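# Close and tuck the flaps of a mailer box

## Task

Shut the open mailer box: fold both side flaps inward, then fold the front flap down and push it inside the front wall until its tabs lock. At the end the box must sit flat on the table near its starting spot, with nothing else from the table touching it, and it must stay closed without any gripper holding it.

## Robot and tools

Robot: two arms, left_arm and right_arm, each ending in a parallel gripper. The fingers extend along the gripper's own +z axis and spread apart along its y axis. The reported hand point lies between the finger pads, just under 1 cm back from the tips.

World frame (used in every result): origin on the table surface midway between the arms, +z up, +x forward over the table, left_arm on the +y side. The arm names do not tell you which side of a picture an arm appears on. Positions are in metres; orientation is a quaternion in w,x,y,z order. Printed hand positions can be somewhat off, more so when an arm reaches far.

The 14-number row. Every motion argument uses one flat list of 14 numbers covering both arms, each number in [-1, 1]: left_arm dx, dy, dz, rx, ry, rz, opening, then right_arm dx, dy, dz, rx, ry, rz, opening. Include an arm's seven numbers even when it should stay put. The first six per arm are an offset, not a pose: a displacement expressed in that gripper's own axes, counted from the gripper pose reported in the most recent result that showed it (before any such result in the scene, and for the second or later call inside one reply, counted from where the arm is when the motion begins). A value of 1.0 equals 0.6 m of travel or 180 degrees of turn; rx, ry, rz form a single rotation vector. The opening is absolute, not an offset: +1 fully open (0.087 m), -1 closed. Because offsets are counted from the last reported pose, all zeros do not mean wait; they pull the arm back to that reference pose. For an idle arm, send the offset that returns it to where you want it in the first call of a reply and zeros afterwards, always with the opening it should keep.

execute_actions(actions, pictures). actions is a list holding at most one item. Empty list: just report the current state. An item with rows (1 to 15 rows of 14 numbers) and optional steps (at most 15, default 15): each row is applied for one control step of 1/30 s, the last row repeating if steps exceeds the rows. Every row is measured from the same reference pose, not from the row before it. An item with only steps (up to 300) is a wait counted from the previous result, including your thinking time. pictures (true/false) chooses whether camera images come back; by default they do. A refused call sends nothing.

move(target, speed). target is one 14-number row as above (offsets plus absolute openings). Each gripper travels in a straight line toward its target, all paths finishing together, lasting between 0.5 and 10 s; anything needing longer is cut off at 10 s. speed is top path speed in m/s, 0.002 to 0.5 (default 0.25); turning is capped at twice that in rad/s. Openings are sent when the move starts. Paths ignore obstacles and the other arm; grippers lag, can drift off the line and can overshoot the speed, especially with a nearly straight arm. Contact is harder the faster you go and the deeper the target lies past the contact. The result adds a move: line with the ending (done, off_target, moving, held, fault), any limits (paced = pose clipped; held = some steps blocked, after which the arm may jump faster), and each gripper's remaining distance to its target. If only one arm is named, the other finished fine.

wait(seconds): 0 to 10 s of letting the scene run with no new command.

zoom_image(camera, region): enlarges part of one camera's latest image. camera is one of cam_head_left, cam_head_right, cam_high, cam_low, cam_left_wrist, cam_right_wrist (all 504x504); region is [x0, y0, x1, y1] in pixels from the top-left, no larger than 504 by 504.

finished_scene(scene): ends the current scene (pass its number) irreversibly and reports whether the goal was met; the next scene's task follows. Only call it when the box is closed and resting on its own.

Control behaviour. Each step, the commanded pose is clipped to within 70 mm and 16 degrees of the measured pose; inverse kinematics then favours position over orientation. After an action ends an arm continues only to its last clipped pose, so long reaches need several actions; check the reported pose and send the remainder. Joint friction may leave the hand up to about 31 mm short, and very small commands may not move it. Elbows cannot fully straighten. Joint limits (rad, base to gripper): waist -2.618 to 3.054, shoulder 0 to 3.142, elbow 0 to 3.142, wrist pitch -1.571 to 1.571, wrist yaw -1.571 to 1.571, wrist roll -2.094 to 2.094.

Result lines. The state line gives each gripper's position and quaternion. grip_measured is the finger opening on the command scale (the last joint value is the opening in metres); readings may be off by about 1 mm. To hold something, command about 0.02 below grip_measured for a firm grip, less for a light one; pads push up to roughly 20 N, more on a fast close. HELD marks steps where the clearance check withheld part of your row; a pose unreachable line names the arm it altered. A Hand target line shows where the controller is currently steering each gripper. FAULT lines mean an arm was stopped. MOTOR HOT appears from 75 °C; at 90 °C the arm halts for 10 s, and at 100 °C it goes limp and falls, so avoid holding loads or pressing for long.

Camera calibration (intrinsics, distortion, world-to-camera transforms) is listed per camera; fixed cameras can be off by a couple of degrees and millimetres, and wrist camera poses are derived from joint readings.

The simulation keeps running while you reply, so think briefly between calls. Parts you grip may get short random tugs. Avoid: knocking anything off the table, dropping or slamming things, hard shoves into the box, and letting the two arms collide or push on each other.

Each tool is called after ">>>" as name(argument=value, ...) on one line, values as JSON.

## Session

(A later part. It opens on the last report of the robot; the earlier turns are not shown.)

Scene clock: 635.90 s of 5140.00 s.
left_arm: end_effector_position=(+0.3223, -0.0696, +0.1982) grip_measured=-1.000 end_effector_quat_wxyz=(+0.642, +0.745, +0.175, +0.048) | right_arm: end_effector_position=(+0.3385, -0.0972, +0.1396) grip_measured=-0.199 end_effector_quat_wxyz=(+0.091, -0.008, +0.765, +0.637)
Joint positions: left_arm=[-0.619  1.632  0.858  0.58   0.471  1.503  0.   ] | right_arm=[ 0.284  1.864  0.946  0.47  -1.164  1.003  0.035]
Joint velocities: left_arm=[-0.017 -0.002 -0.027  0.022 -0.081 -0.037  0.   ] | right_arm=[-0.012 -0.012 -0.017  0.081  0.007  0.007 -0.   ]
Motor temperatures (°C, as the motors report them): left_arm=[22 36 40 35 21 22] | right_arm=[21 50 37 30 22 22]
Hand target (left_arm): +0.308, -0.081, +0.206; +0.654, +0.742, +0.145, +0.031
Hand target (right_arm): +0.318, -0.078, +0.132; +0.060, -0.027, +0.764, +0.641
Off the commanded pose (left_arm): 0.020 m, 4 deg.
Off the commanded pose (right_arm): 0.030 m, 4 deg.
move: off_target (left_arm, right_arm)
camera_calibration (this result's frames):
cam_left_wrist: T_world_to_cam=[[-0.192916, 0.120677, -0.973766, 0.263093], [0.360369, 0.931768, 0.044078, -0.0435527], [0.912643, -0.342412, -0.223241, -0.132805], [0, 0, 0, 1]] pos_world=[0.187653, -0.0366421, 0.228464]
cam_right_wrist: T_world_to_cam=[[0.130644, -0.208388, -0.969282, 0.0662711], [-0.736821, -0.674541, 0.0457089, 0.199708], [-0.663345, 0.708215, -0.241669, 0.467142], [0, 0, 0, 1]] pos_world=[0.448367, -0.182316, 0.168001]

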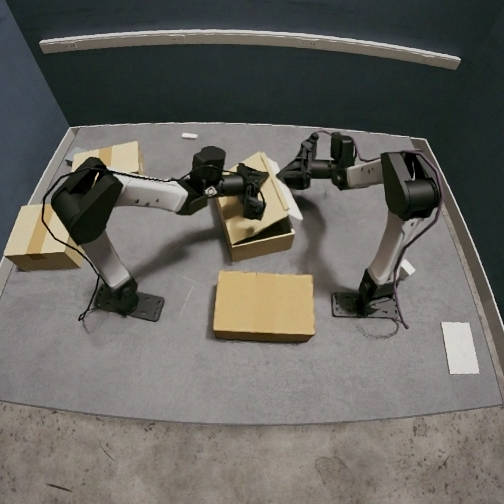

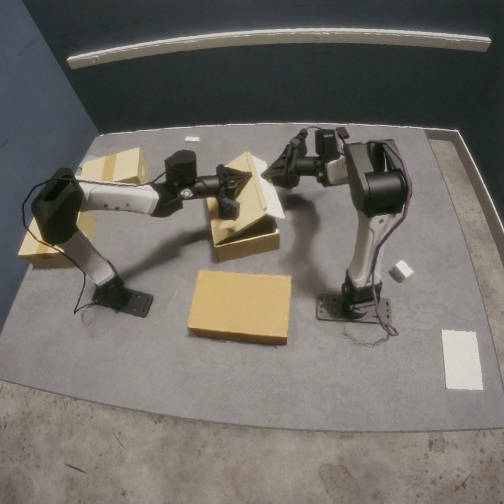

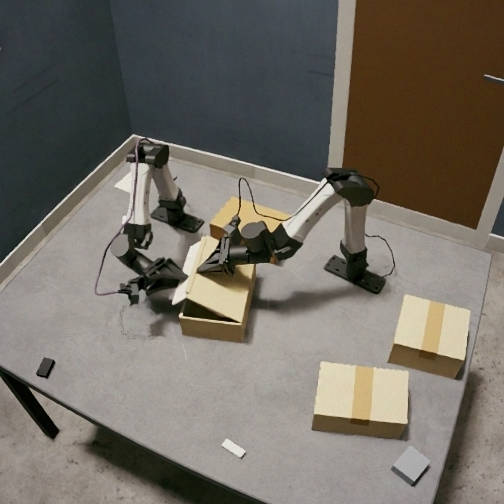

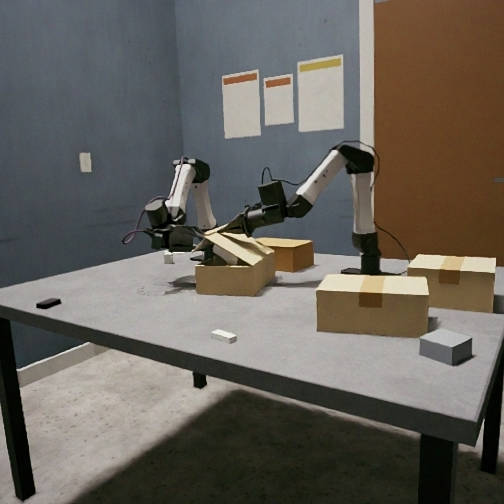

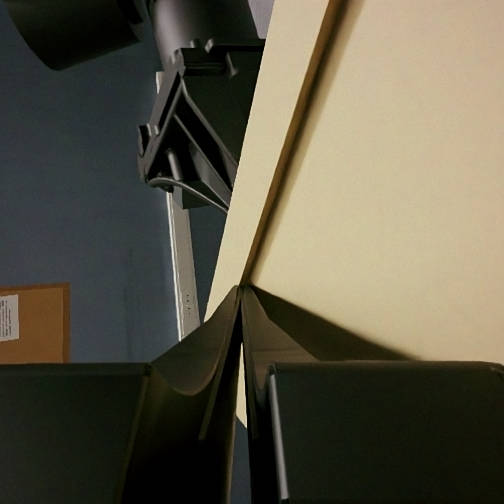

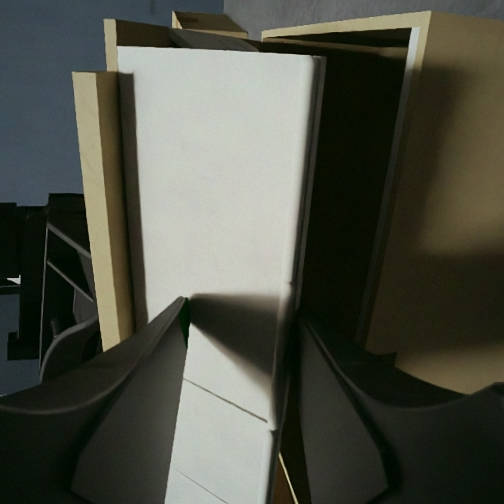

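>>> move(target=[0,0,0,0,0,0,-1,0.0,-0.04,0.0,0,0,0,-0.2], speed=0.04)

>>> move(target=[0,0,0,0,0,0,-1,0.015,-0.01,0.05,0,0,0,-0.2], speed=0.04)

Scene clock: 639.13 s of 5140.00 s.
left_arm: end_effector_position=(+0.3238, -0.0684, +0.1977) grip_measured=-1.000 end_effector_quat_wxyz=(+0.641, +0.745, +0.178, +0.050) | right_arm: end_effector_position=(+0.3430, -0.0989, +0.1261) grip_measured=-0.200 end_effector_quat_wxyz=(+0.091, -0.009, +0.765, +0.638)
Joint positions: left_arm=[-0.617  1.632  0.858  0.578  0.465  1.503  0.   ] | right_arm=[ 0.277  1.913  0.946  0.515 -1.172  0.996  0.035]
Joint velocities: left_arm=[0.012 0.007 0.037 0.066 0.022 0.007 0.   ] | right_arm=[-0.017  0.012  0.022  0.051  0.007 -0.007 -0.   ]
Motor temperatures (°C, as the motors report them): left_arm=[22 36 40 35 21 22] | right_arm=[21 49 37 30 22 22]
Hand target (left_arm): +0.322, -0.070, +0.198; +0.642, +0.745, +0.175, +0.048
Hand target (right_arm): +0.341, -0.102, +0.117; +0.091, -0.008, +0.766, +0.637
Off the commanded pose (left_arm): 0.002 m, 0 deg.
Off the commanded pose (right_arm): 0.010 m, 0 deg.
move: done
camera_calibration (this result's frames):
cam_left_wrist: T_world_to_cam=[[-0.194741, 0.121189, -0.973339, 0.263265], [0.353683, 0.934255, 0.0455597, -0.0431282], [0.914869, -0.335381, -0.2248, -0.133791], [0, 0, 0, 1]] pos_world=[0.188923, -0.036483, 0.228135]
cam_right_wrist: T_world_to_cam=[[0.132967, -0.206644, -0.969339, 0.0515971], [-0.736131, -0.675471, 0.0430197, 0.202507], [-0.66365, 0.70784, -0.241932, 0.468149], [0, 0, 0, 1]] pos_world=[0.452898, -0.183925, 0.154564]

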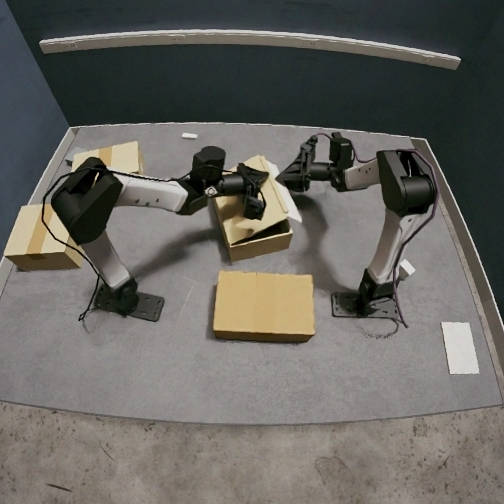

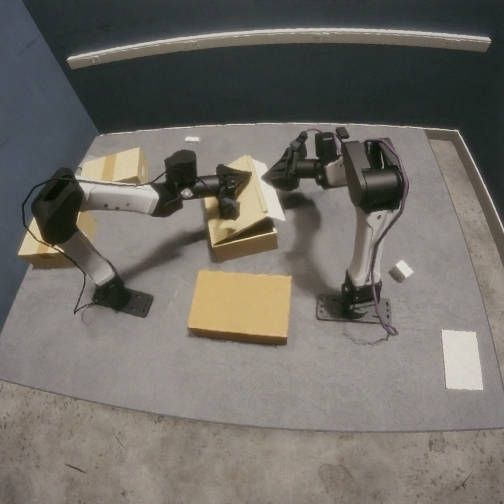

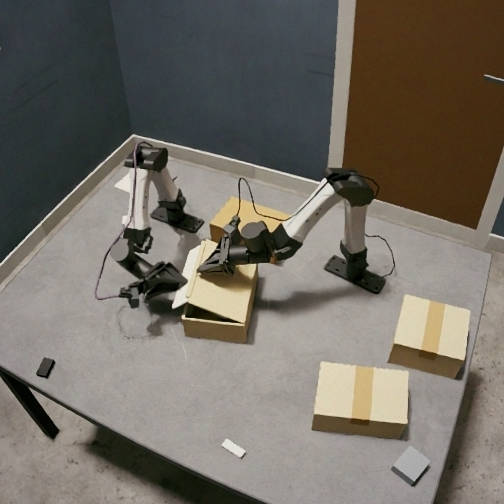

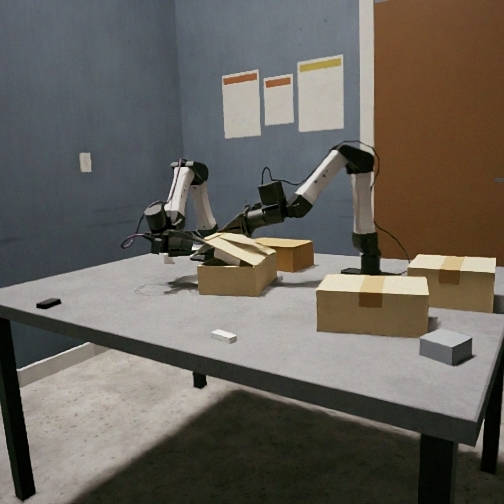

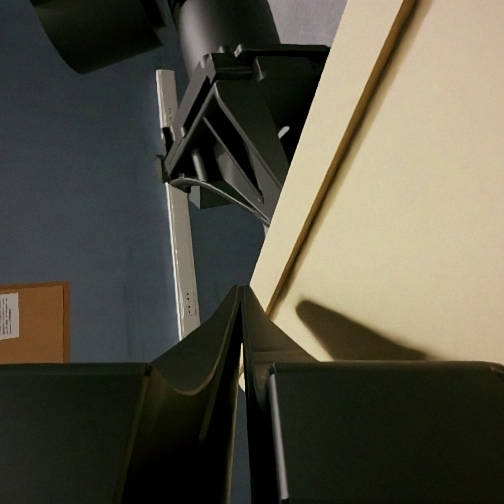

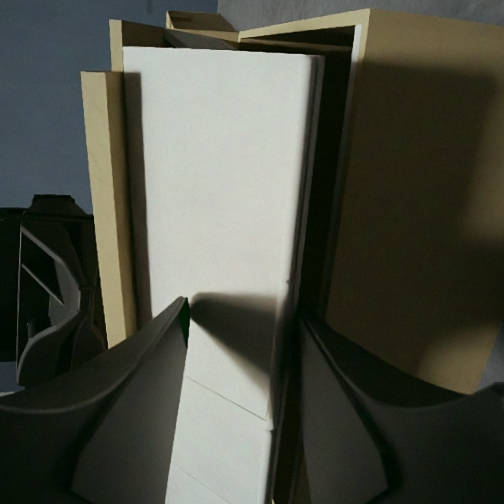

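Scene clock: 640.23 s of 5140.00 s.
left_arm: end_effector_position=(+0.3238, -0.0684, +0.1977) grip_measured=-1.000 end_effector_quat_wxyz=(+0.641, +0.745, +0.178, +0.050) | right_arm: end_effector_position=(+0.3400, -0.0726, +0.1218) grip_measured=-0.200 end_effector_quat_wxyz=(+0.095, -0.016, +0.763, +0.639)
Joint positions: left_arm=[-0.617  1.632  0.858  0.578  0.465  1.503  0.   ] | right_arm=[ 0.348  1.947  0.946  0.619 -1.113  1.057  0.035]
Joint velocities: left_arm=[ 0.012 -0.002 -0.002  0.022  0.022 -0.007  0.   ] | right_arm=[-0.007  0.017  0.017 -0.022  0.022 -0.022 -0.   ]
Motor temperatures (°C, as the motors report them): left_arm=[22 36 40 35 21 22] | right_arm=[21 49 37 30 22 22]
Hand target (left_arm): +0.324, -0.068, +0.198; +0.641, +0.745, +0.178, +0.050
Hand target (right_arm): +0.339, -0.070, +0.114; +0.091, -0.009, +0.765, +0.637
Off the commanded pose (left_arm): 0.000 m, 0 deg.
Off the commanded pose (right_arm): 0.009 m, 1 deg.
move: done
camera_calibration (this result's frames):
cam_left_wrist: T_world_to_cam=[[-0.194741, 0.121189, -0.973339, 0.263265], [0.353683, 0.934255, 0.0455597, -0.0431282], [0.914869, -0.335381, -0.2248, -0.133791], [0, 0, 0, 1]] pos_world=[0.188923, -0.036483, 0.228135]
cam_right_wrist: T_world_to_cam=[[0.148907, -0.202477, -0.9679, 0.0480157], [-0.732173, -0.68047, 0.0297072, 0.218169], [-0.664642, 0.704247, -0.249575, 0.447566], [0, 0, 0, 1]] pos_world=[0.450059, -0.157018, 0.151695]

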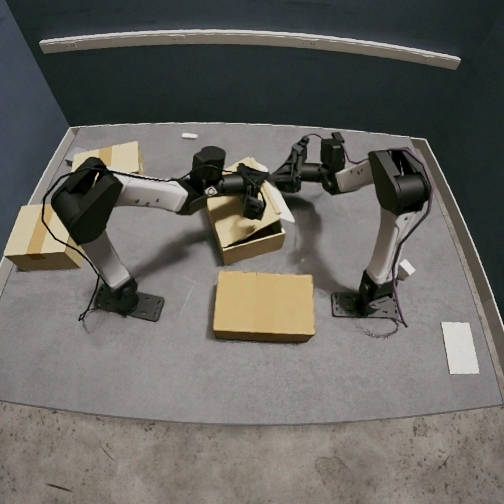

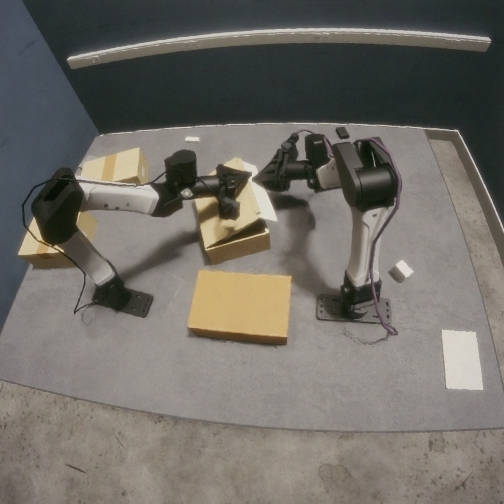

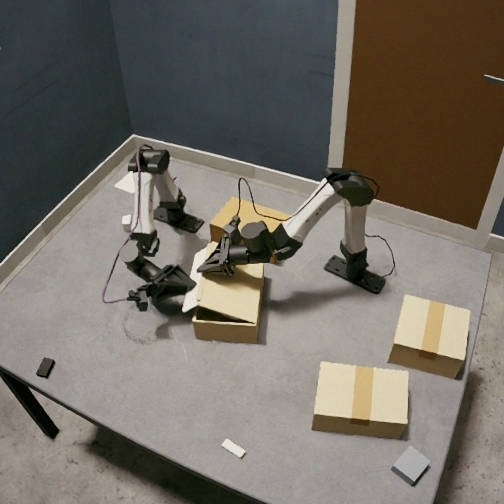

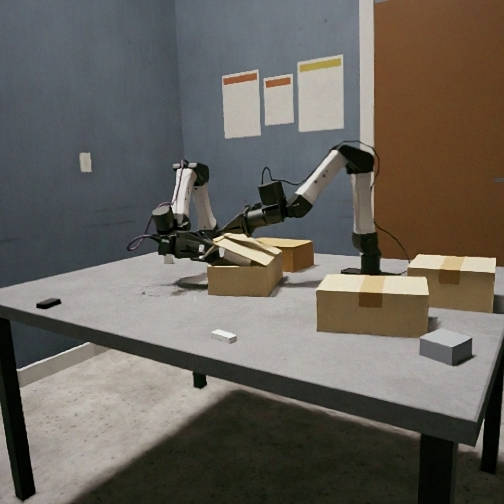

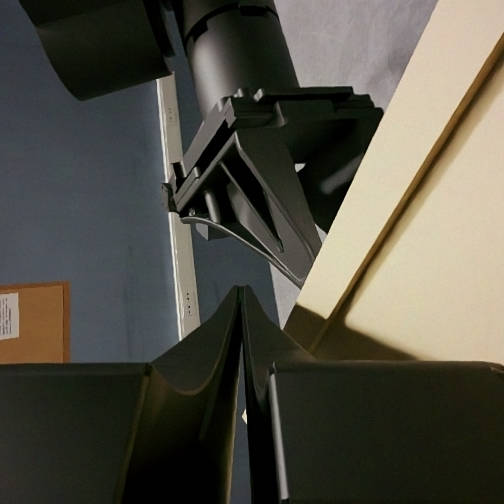

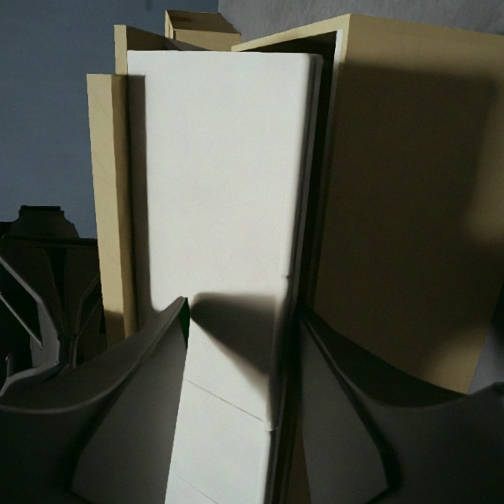

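>>> move(target=[0,0.1,-0.25,0,0,0,-1,0,0.03,-0.25,0,0,0,-0.2], speed=0.1)

Scene clock: 644.70 s of 5140.00 s.
left_arm: end_effector_position=(+0.2890, +0.0621, +0.2823) grip_measured=-1.000 end_effector_quat_wxyz=(+0.642, +0.745, +0.174, +0.053) | right_arm: end_effector_position=(+0.3160, -0.2141, +0.1656) grip_measured=-0.200 end_effector_quat_wxyz=(+0.102, -0.011, +0.758, +0.644)
Joint positions: left_arm=[-0.302  1.082  0.8    0.041  0.775  1.593  0.   ] | right_arm=[-0.055  1.782  1.128 -0.642 -1.415  0.105  0.035]
Joint velocities: left_arm=[-0.022 -0.012 -0.022  0.037  0.007 -0.022  0.   ] | right_arm=[-0.017  0.022  0.076 -0.183 -0.007 -0.198 -0.   ]
Motor temperatures (°C, as the motors report them): left_arm=[22 36 40 35 21 22] | right_arm=[21 48 37 30 22 22]
Hand target (left_arm): +0.289, +0.065, +0.284; +0.639, +0.746, +0.176, +0.053
Hand target (right_arm): +0.318, -0.214, +0.165; +0.099, -0.012, +0.760, +0.643
Off the commanded pose (left_arm): 0.003 m, 1 deg.
Off the commanded pose (right_arm): 0.004 m, 1 deg.
move: done
camera_calibration (this result's frames):
cam_left_wrist: T_world_to_cam=[[-0.185935, 0.121871, -0.974975, 0.320927], [0.356135, 0.933163, 0.0487268, -0.158188], [0.915749, -0.338163, -0.21691, -0.0415429], [0, 0, 0, 1]] pos_world=[0.154051, 0.0944551, 0.311593]
cam_right_wrist: T_world_to_cam=[[0.152091, -0.190902, -0.969755, 0.0670984], [-0.74268, -0.669472, 0.0153115, 0.11102], [-0.652146, 0.717889, -0.2436, 0.540162], [0, 0, 0, 1]] pos_world=[0.424512, -0.300642, 0.194952]

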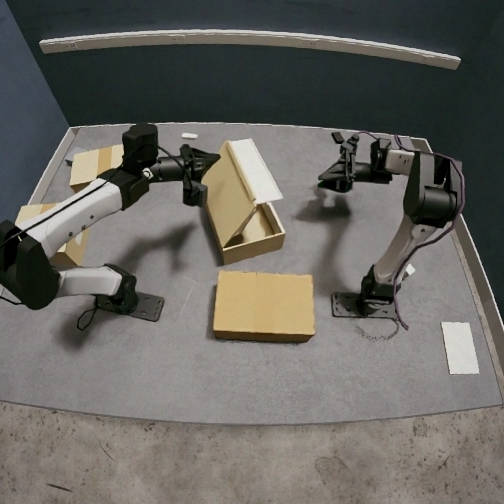

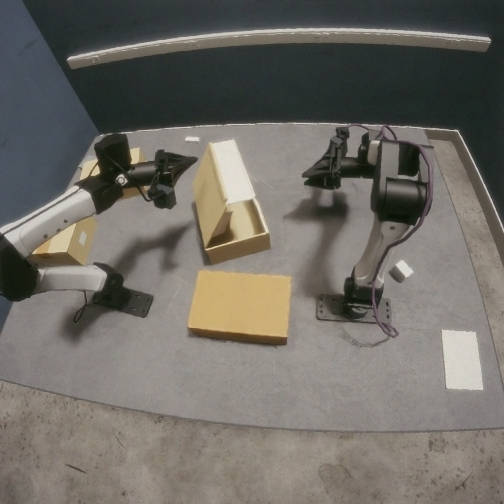

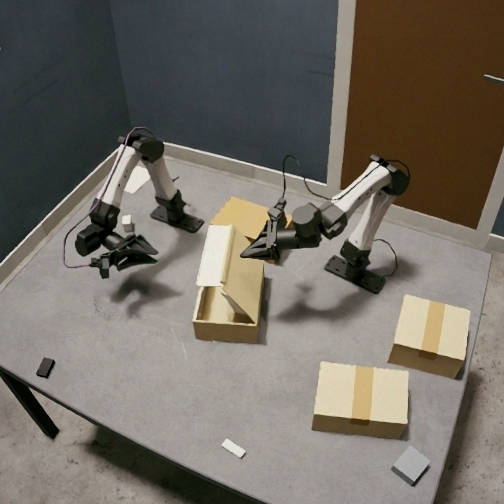

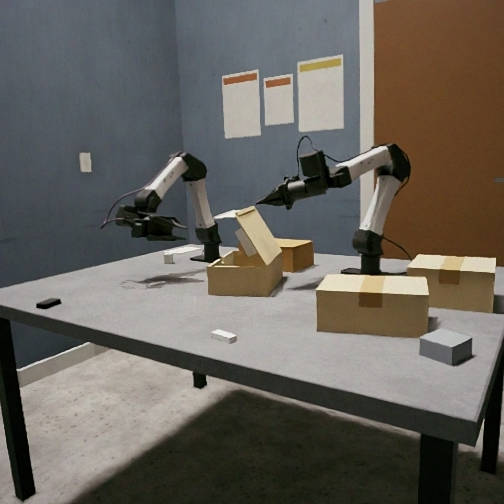

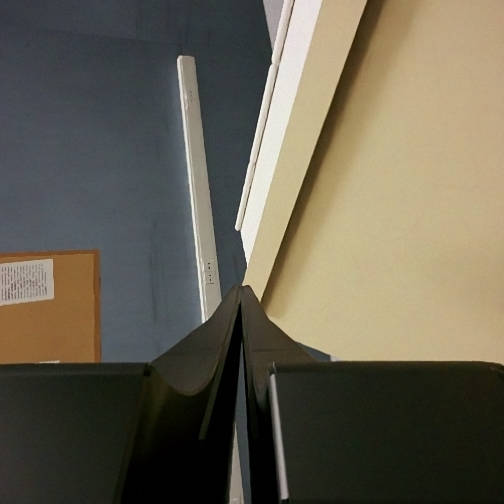

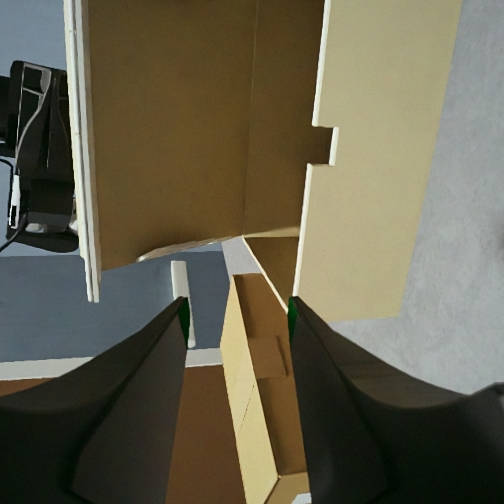

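>>> execute_actions(actions=[])

Scene clock: 651.83 s of 5140.00 s.
left_arm: end_effector_position=(+0.2890, +0.0621, +0.2823) grip_measured=-1.000 end_effector_quat_wxyz=(+0.642, +0.745, +0.174, +0.053) | right_arm: end_effector_position=(+0.3141, -0.2141, +0.1656) grip_measured=-0.200 end_effector_quat_wxyz=(+0.100, -0.012, +0.758, +0.644)
Joint positions: left_arm=[-0.302  1.082  0.8    0.041  0.775  1.594  0.   ] | right_arm=[-0.055  1.782  1.131 -0.668 -1.415  0.084  0.035]
Joint velocities: left_arm=[ 0.002 -0.022 -0.002  0.022 -0.081  0.007  0.   ] | right_arm=[-0.007 -0.022 -0.012 -0.037 -0.007 -0.007 -0.   ]
Motor temperatures (°C, as the motors report them): left_arm=[22 35 40 34 21 22] | right_arm=[21 47 37 29 22 22]
Hand target (left_arm): +0.289, +0.065, +0.284; +0.639, +0.747, +0.176, +0.053
Hand target (right_arm): +0.318, -0.214, +0.165; +0.099, -0.012, +0.760, +0.643
Off the commanded pose (left_arm): 0.003 m, 1 deg.
Off the commanded pose (right_arm): 0.005 m, 1 deg.
Steps of this call (steps 1 to 90: nothing new was sent; then 4.13 s passed at rest). Readings (end_effector_position):
1: left_arm (+0.2890, +0.0621, +0.2823) | right_arm (+0.3158, -0.2142, +0.1657)
2: left_arm (+0.2890, +0.0621, +0.2823) | right_arm (+0.3156, -0.2142, +0.1657)
4: left_arm (+0.2890, +0.0621, +0.2823) | right_arm (+0.3151, -0.2142, +0.1658)
8: left_arm (+0.2890, +0.0621, +0.2823) | right_arm (+0.3145, -0.2141, +0.1657)
90: the state above
camera_calibration (this result's frames):
cam_left_wrist: T_world_to_cam=[[-0.18591, 0.122163, -0.974943, 0.320822], [0.356195, 0.933126, 0.0490017, -0.158278], [0.915731, -0.33816, -0.216991, -0.0415135], [0, 0, 0, 1]] pos_world=[0.154037, 0.0944629, 0.311531]
cam_right_wrist: T_world_to_cam=[[0.150156, -0.190998, -0.970038, 0.0680058], [-0.740523, -0.6718, 0.0176476, 0.108101], [-0.655042, 0.715685, -0.242313, 0.539123], [0, 0, 0, 1]] pos_world=[0.422988, -0.300231, 0.194697]

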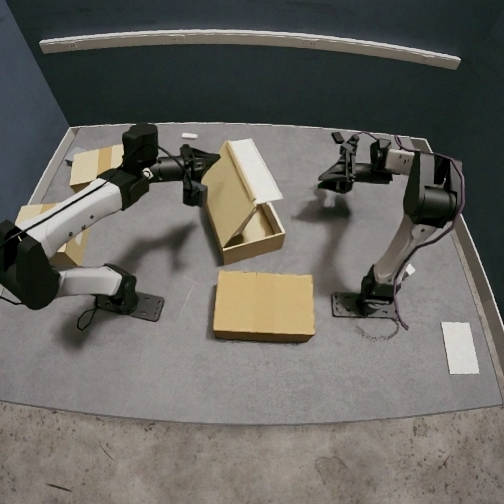

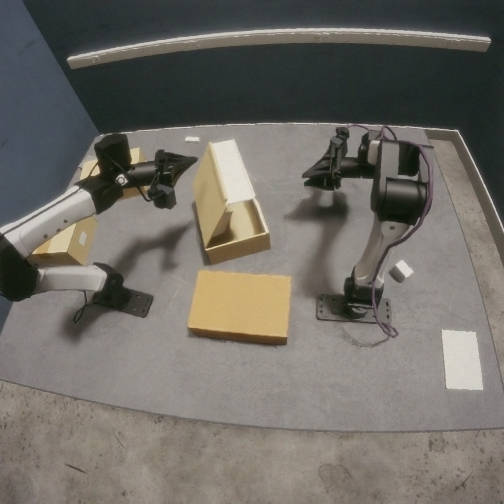

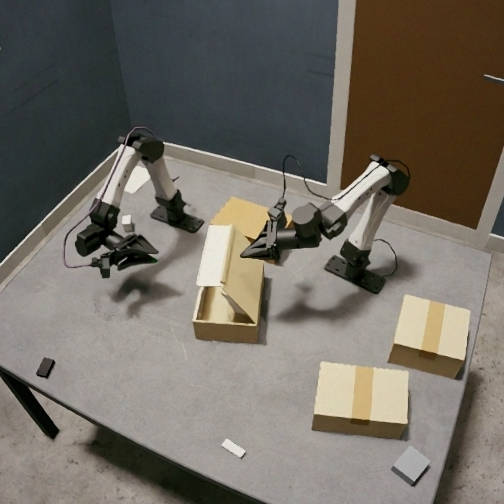

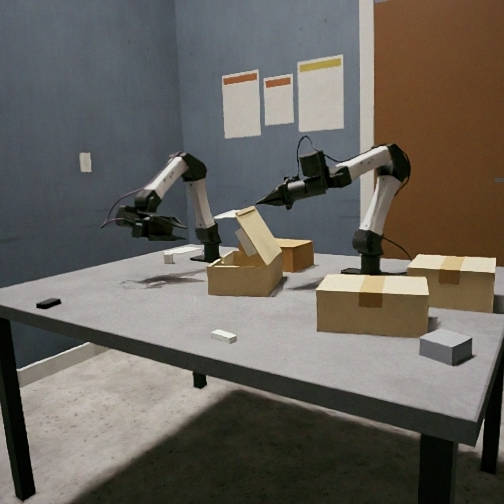

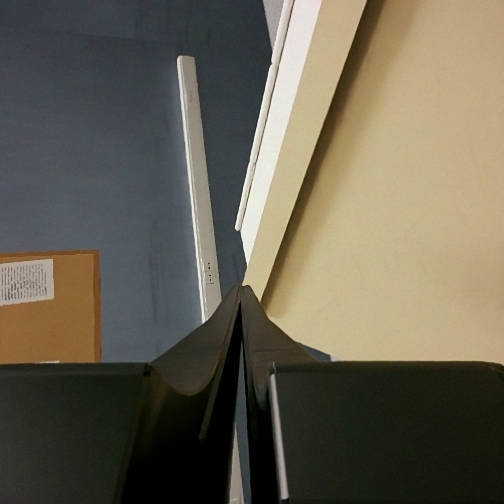

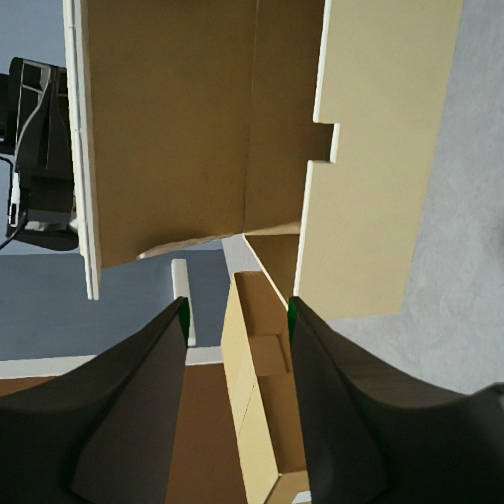

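>>> move(target=[0,0,0,0,0,0,-1, 0.322,0.203,-0.082,0,-0.36,0,0.2])

Scene clock: 660.97 s of 5140.00 s.
left_arm: end_effector_position=(+0.2890, +0.0621, +0.2823) grip_measured=-1.000 end_effector_quat_wxyz=(+0.642, +0.745, +0.174, +0.053) | right_arm: end_effector_position=(+0.1098, -0.2207, +0.2542) grip_measured=+0.200 end_effector_quat_wxyz=(+0.398, +0.347, +0.694, +0.490)
Joint positions: left_arm=[-0.302  1.082  0.8    0.041  0.775  1.594  0.   ] | right_arm=[-0.658  0.006  0.793 -1.239 -1.086  0.948  0.052]
Joint velocities: left_arm=[-0.007 -0.002 -0.002 -0.037  0.022  0.022  0.   ] | right_arm=[ 0.012 -0.007  0.012 -0.037  0.095  0.007 -0.001]
Motor temperatures (°C, as the motors report them): left_arm=[22 34 41 34 21 22] | right_arm=[21 45 38 29 22 22]
Hand target (left_arm): +0.289, +0.062, +0.282; +0.642, +0.745, +0.174, +0.053
Hand target (right_arm): +0.105, -0.218, +0.256; +0.410, +0.341, +0.695, +0.483
Off the commanded pose (left_arm): 0.000 m, 0 deg.
Off the commanded pose (right_arm): 0.011 m, 18 deg; orientation clipped at the last step of the last action.
joint sent to its limit (right arm) — the command would take joint 2 (shoulder) past its lower limit, so that joint was sent only as far as its limit.
After step 90, 2.03 s passed at rest.
move: off_target (right_arm); limits=paced
camera_calibration (this result's frames):
cam_left_wrist: T_world_to_cam=[[-0.18591, 0.122163, -0.974943, 0.320822], [0.356195, 0.933126, 0.0490017, -0.158278], [0.915731, -0.33816, -0.216991, -0.0415135], [0, 0, 0, 1]] pos_world=[0.154037, 0.0944629, 0.311531]
cam_right_wrist: T_world_to_cam=[[-0.107399, -0.291866, -0.95041, 0.184449], [-0.965032, 0.260516, 0.0290479, 0.178354], [0.239119, 0.920297, -0.309639, 0.395626], [0, 0, 0, 1]] pos_world=[0.0973254, -0.356723, 0.292623]

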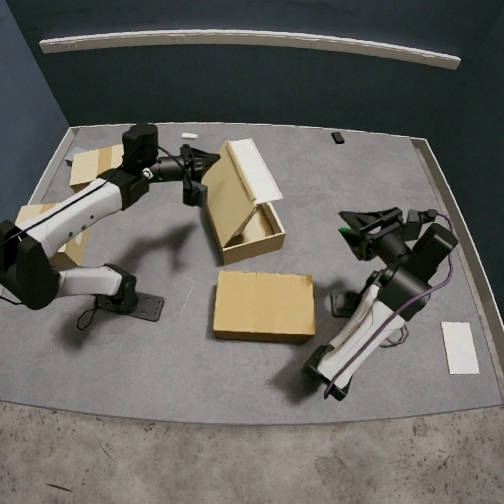

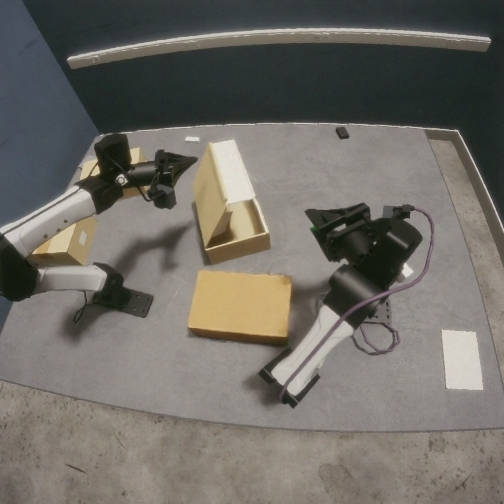

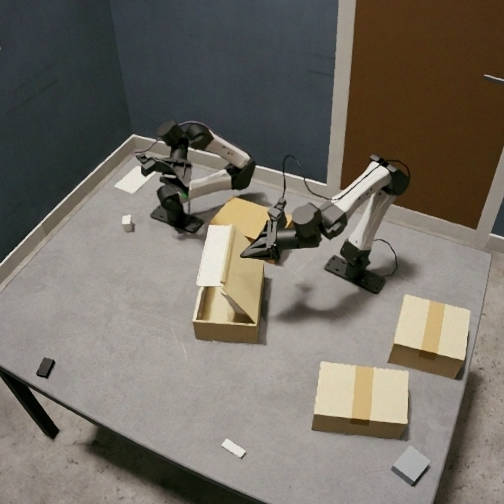

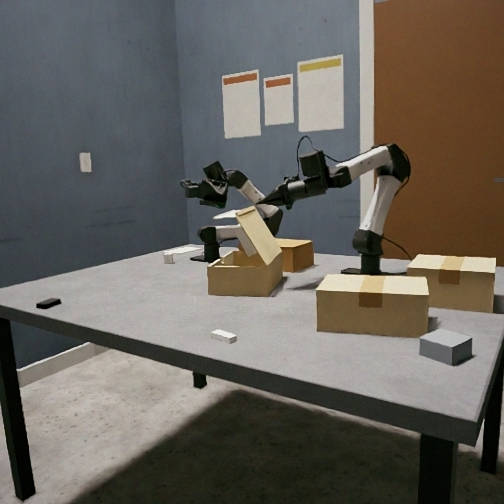

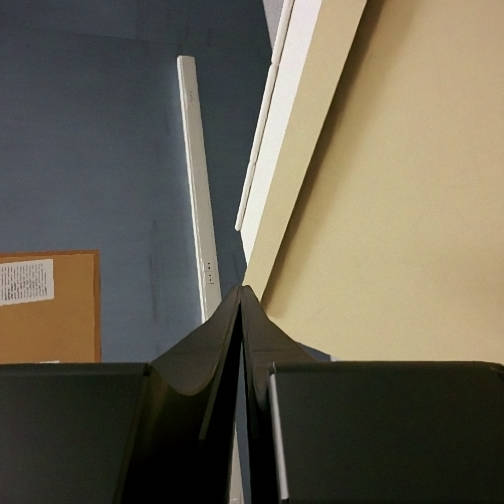

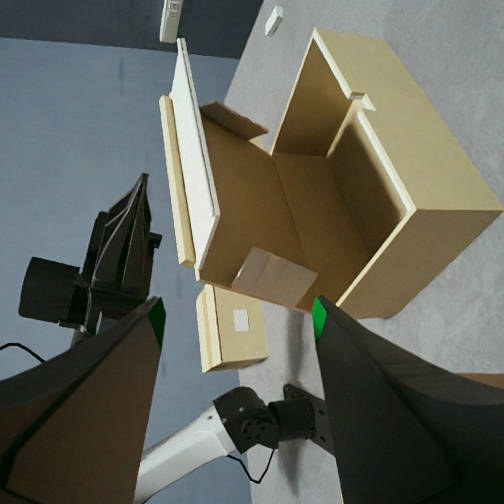

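>>> move(target=[0,0,0,0,0,0,-1, 0.158,0.07,0.108,-0.065,-0.04,0.068,0.2], speed=0.15)

Scene clock: 667.20 s of 5140.00 s.
left_arm: end_effector_position=(+0.2890, +0.0621, +0.2823) grip_measured=-1.000 end_effector_quat_wxyz=(+0.642, +0.745, +0.174, +0.053) | right_arm: end_effector_position=(+0.1092, -0.1556, +0.3102) grip_measured=+0.200 end_effector_quat_wxyz=(+0.431, +0.360, +0.621, +0.547)
Joint positions: left_arm=[-0.302  1.082  0.8    0.041  0.775  1.594  0.   ] | right_arm=[-1.093  0.006  1.057 -1.56  -1.509  0.919  0.052]
Joint velocities: left_arm=[-0.002  0.012 -0.002  0.037 -0.022  0.066  0.   ] | right_arm=[-0.046 -0.007  0.032  0.051 -0.007  0.037  0.   ]
Motor temperatures (°C, as the motors report them): left_arm=[22 33 41 34 21 22] | right_arm=[21 44 37 30 22 22]
Hand target (left_arm): +0.289, +0.062, +0.282; +0.642, +0.745, +0.174, +0.053
Hand target (right_arm): +0.107, -0.148, +0.311; +0.439, +0.353, +0.623, +0.543
Off the commanded pose (left_arm): 0.000 m, 0 deg.
Off the commanded pose (right_arm): 0.077 m, 8 deg; position clipped at the last step of the last action.
joint sent to its limit (right arm) — the command would take joint 2 (shoulder) past its lower limit and joint 4 (wrist pitch) past its lower limit, so those joints were sent only as far as their limits.
After step 90, 0.80 s passed at rest.
move: off_target (right_arm); limits=paced
camera_calibration (this result's frames):
cam_left_wrist: T_world_to_cam=[[-0.18591, 0.122163, -0.974943, 0.320822], [0.356195, 0.933126, 0.0490017, -0.158278], [0.915731, -0.33816, -0.216991, -0.0415135], [0, 0, 0, 1]] pos_world=[0.154037, 0.0944629, 0.311531]
cam_right_wrist: T_world_to_cam=[[0.00811853, -0.156234, -0.987687, 0.276607], [-0.947196, 0.315425, -0.0576801, 0.192689], [0.320552, 0.936001, -0.145423, 0.295816], [0, 0, 0, 1]] pos_world=[0.0854445, -0.294447, 0.327333]

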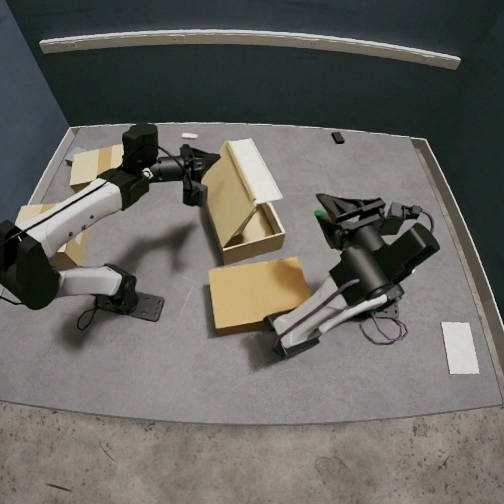

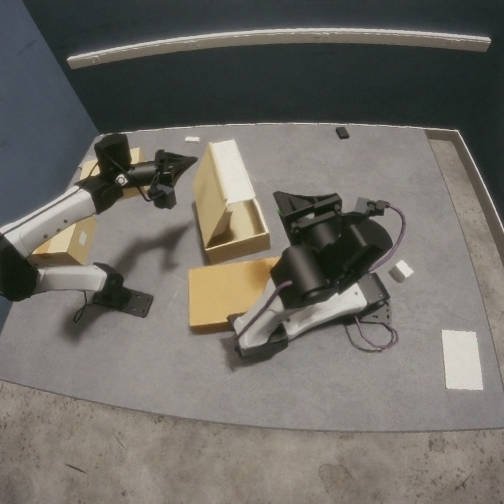

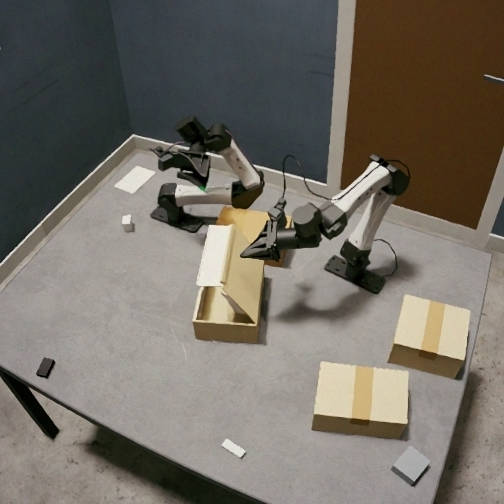

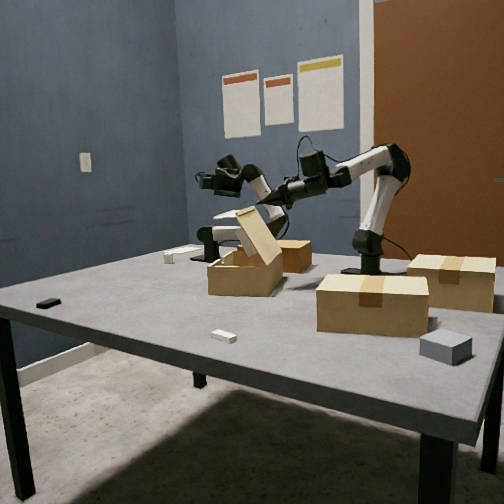

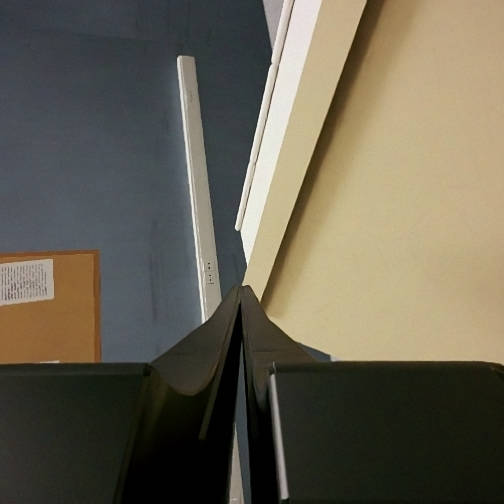

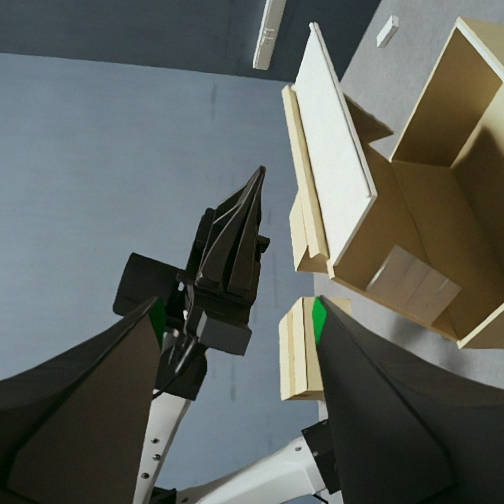

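>>> move(target=[0,0,0,0,0,0,-1, -0.223,-0.107,0.303,0,0.478,0.03,0.2], speed=0.2)

Scene clock: 676.70 s of 5140.00 s.
left_arm: end_effector_position=(+0.2890, +0.0621, +0.2823) grip_measured=-1.000 end_effector_quat_wxyz=(+0.642, +0.745, +0.174, +0.053) | right_arm: end_effector_position=(+0.3339, -0.2171, +0.3163) grip_measured=+0.200 end_effector_quat_wxyz=(+0.698, +0.331, +0.625, -0.111)
Joint positions: left_arm=[-0.302  1.082  0.8    0.041  0.775  1.594  0.   ] | right_arm=[-2.173  0.008  1.846 -1.568 -1.574  0.6    0.052]
Joint velocities: left_arm=[-0.012 -0.007 -0.012  0.037  0.125 -0.022  0.   ] | right_arm=[ 0.002  0.017 -0.002  0.007 -0.022 -0.051 -0.001]
Motor temperatures (°C, as the motors report them): left_arm=[22 33 41 35 21 22] | right_arm=[21 43 37 29 22 22]
Hand target (left_arm): +0.289, +0.062, +0.282; +0.642, +0.745, +0.174, +0.053
Hand target (right_arm): +0.342, -0.216, +0.308; +0.694, +0.320, +0.632, -0.132
Off the commanded pose (left_arm): 0.000 m, 0 deg.
Off the commanded pose (right_arm): 0.056 m, 149 deg; orientation clipped at the last step of the last action.
joint sent to its limit (right arm) — the command would take joint 2 (shoulder) past its lower limit, joint 4 (wrist pitch) past its lower limit and joint 5 (wrist yaw) past its lower limit, so those joints were sent only as far as their limits.
After step 90, 1.73 s passed at rest.
move: off_target (right_arm); limits=paced
camera_calibration (this result's frames):
cam_left_wrist: T_world_to_cam=[[-0.18591, 0.122163, -0.974943, 0.320822], [0.356195, 0.933126, 0.0490017, -0.158278], [0.915731, -0.33816, -0.216991, -0.0415135], [0, 0, 0, 1]] pos_world=[0.154037, 0.0944629, 0.311531]
cam_right_wrist: T_world_to_cam=[[-0.58535, -0.745773, -0.318101, 0.129554], [-0.477186, 0.634076, -0.608474, 0.511738], [0.655484, -0.204377, -0.727029, 0.106764], [0, 0, 0, 1]] pos_world=[0.250046, -0.206044, 0.430211]

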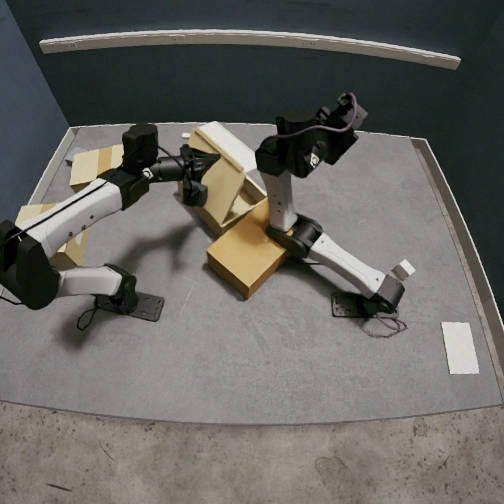

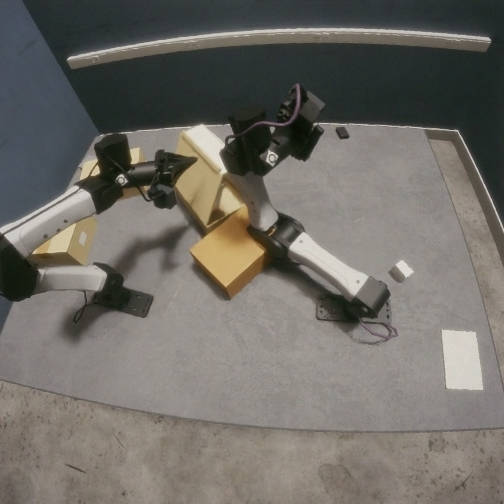

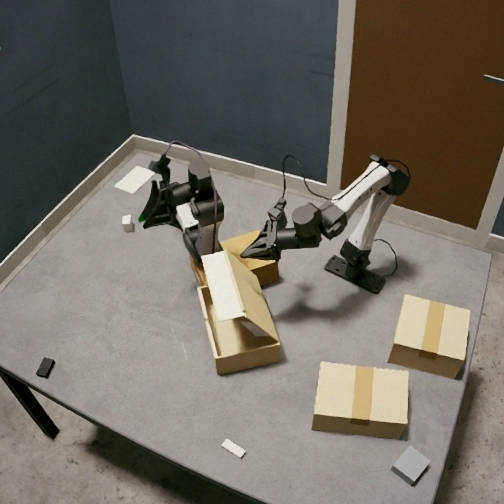

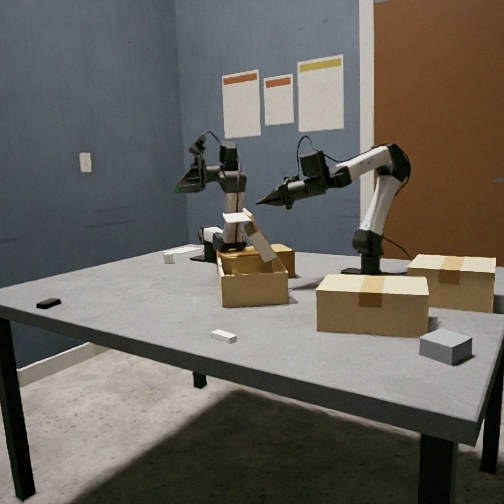

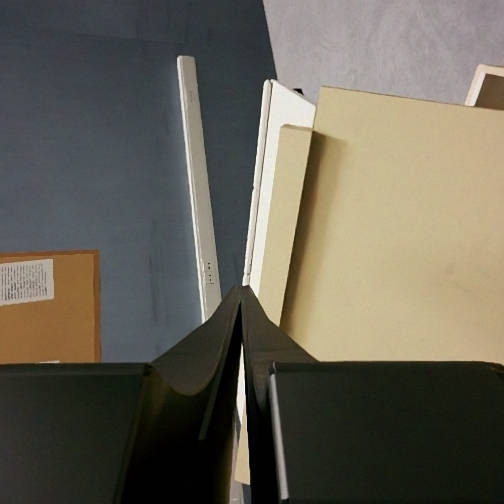

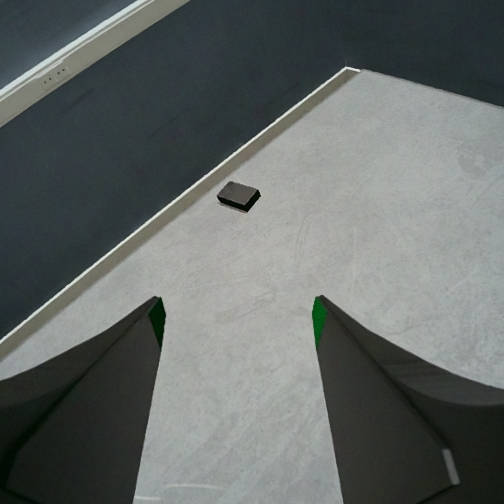

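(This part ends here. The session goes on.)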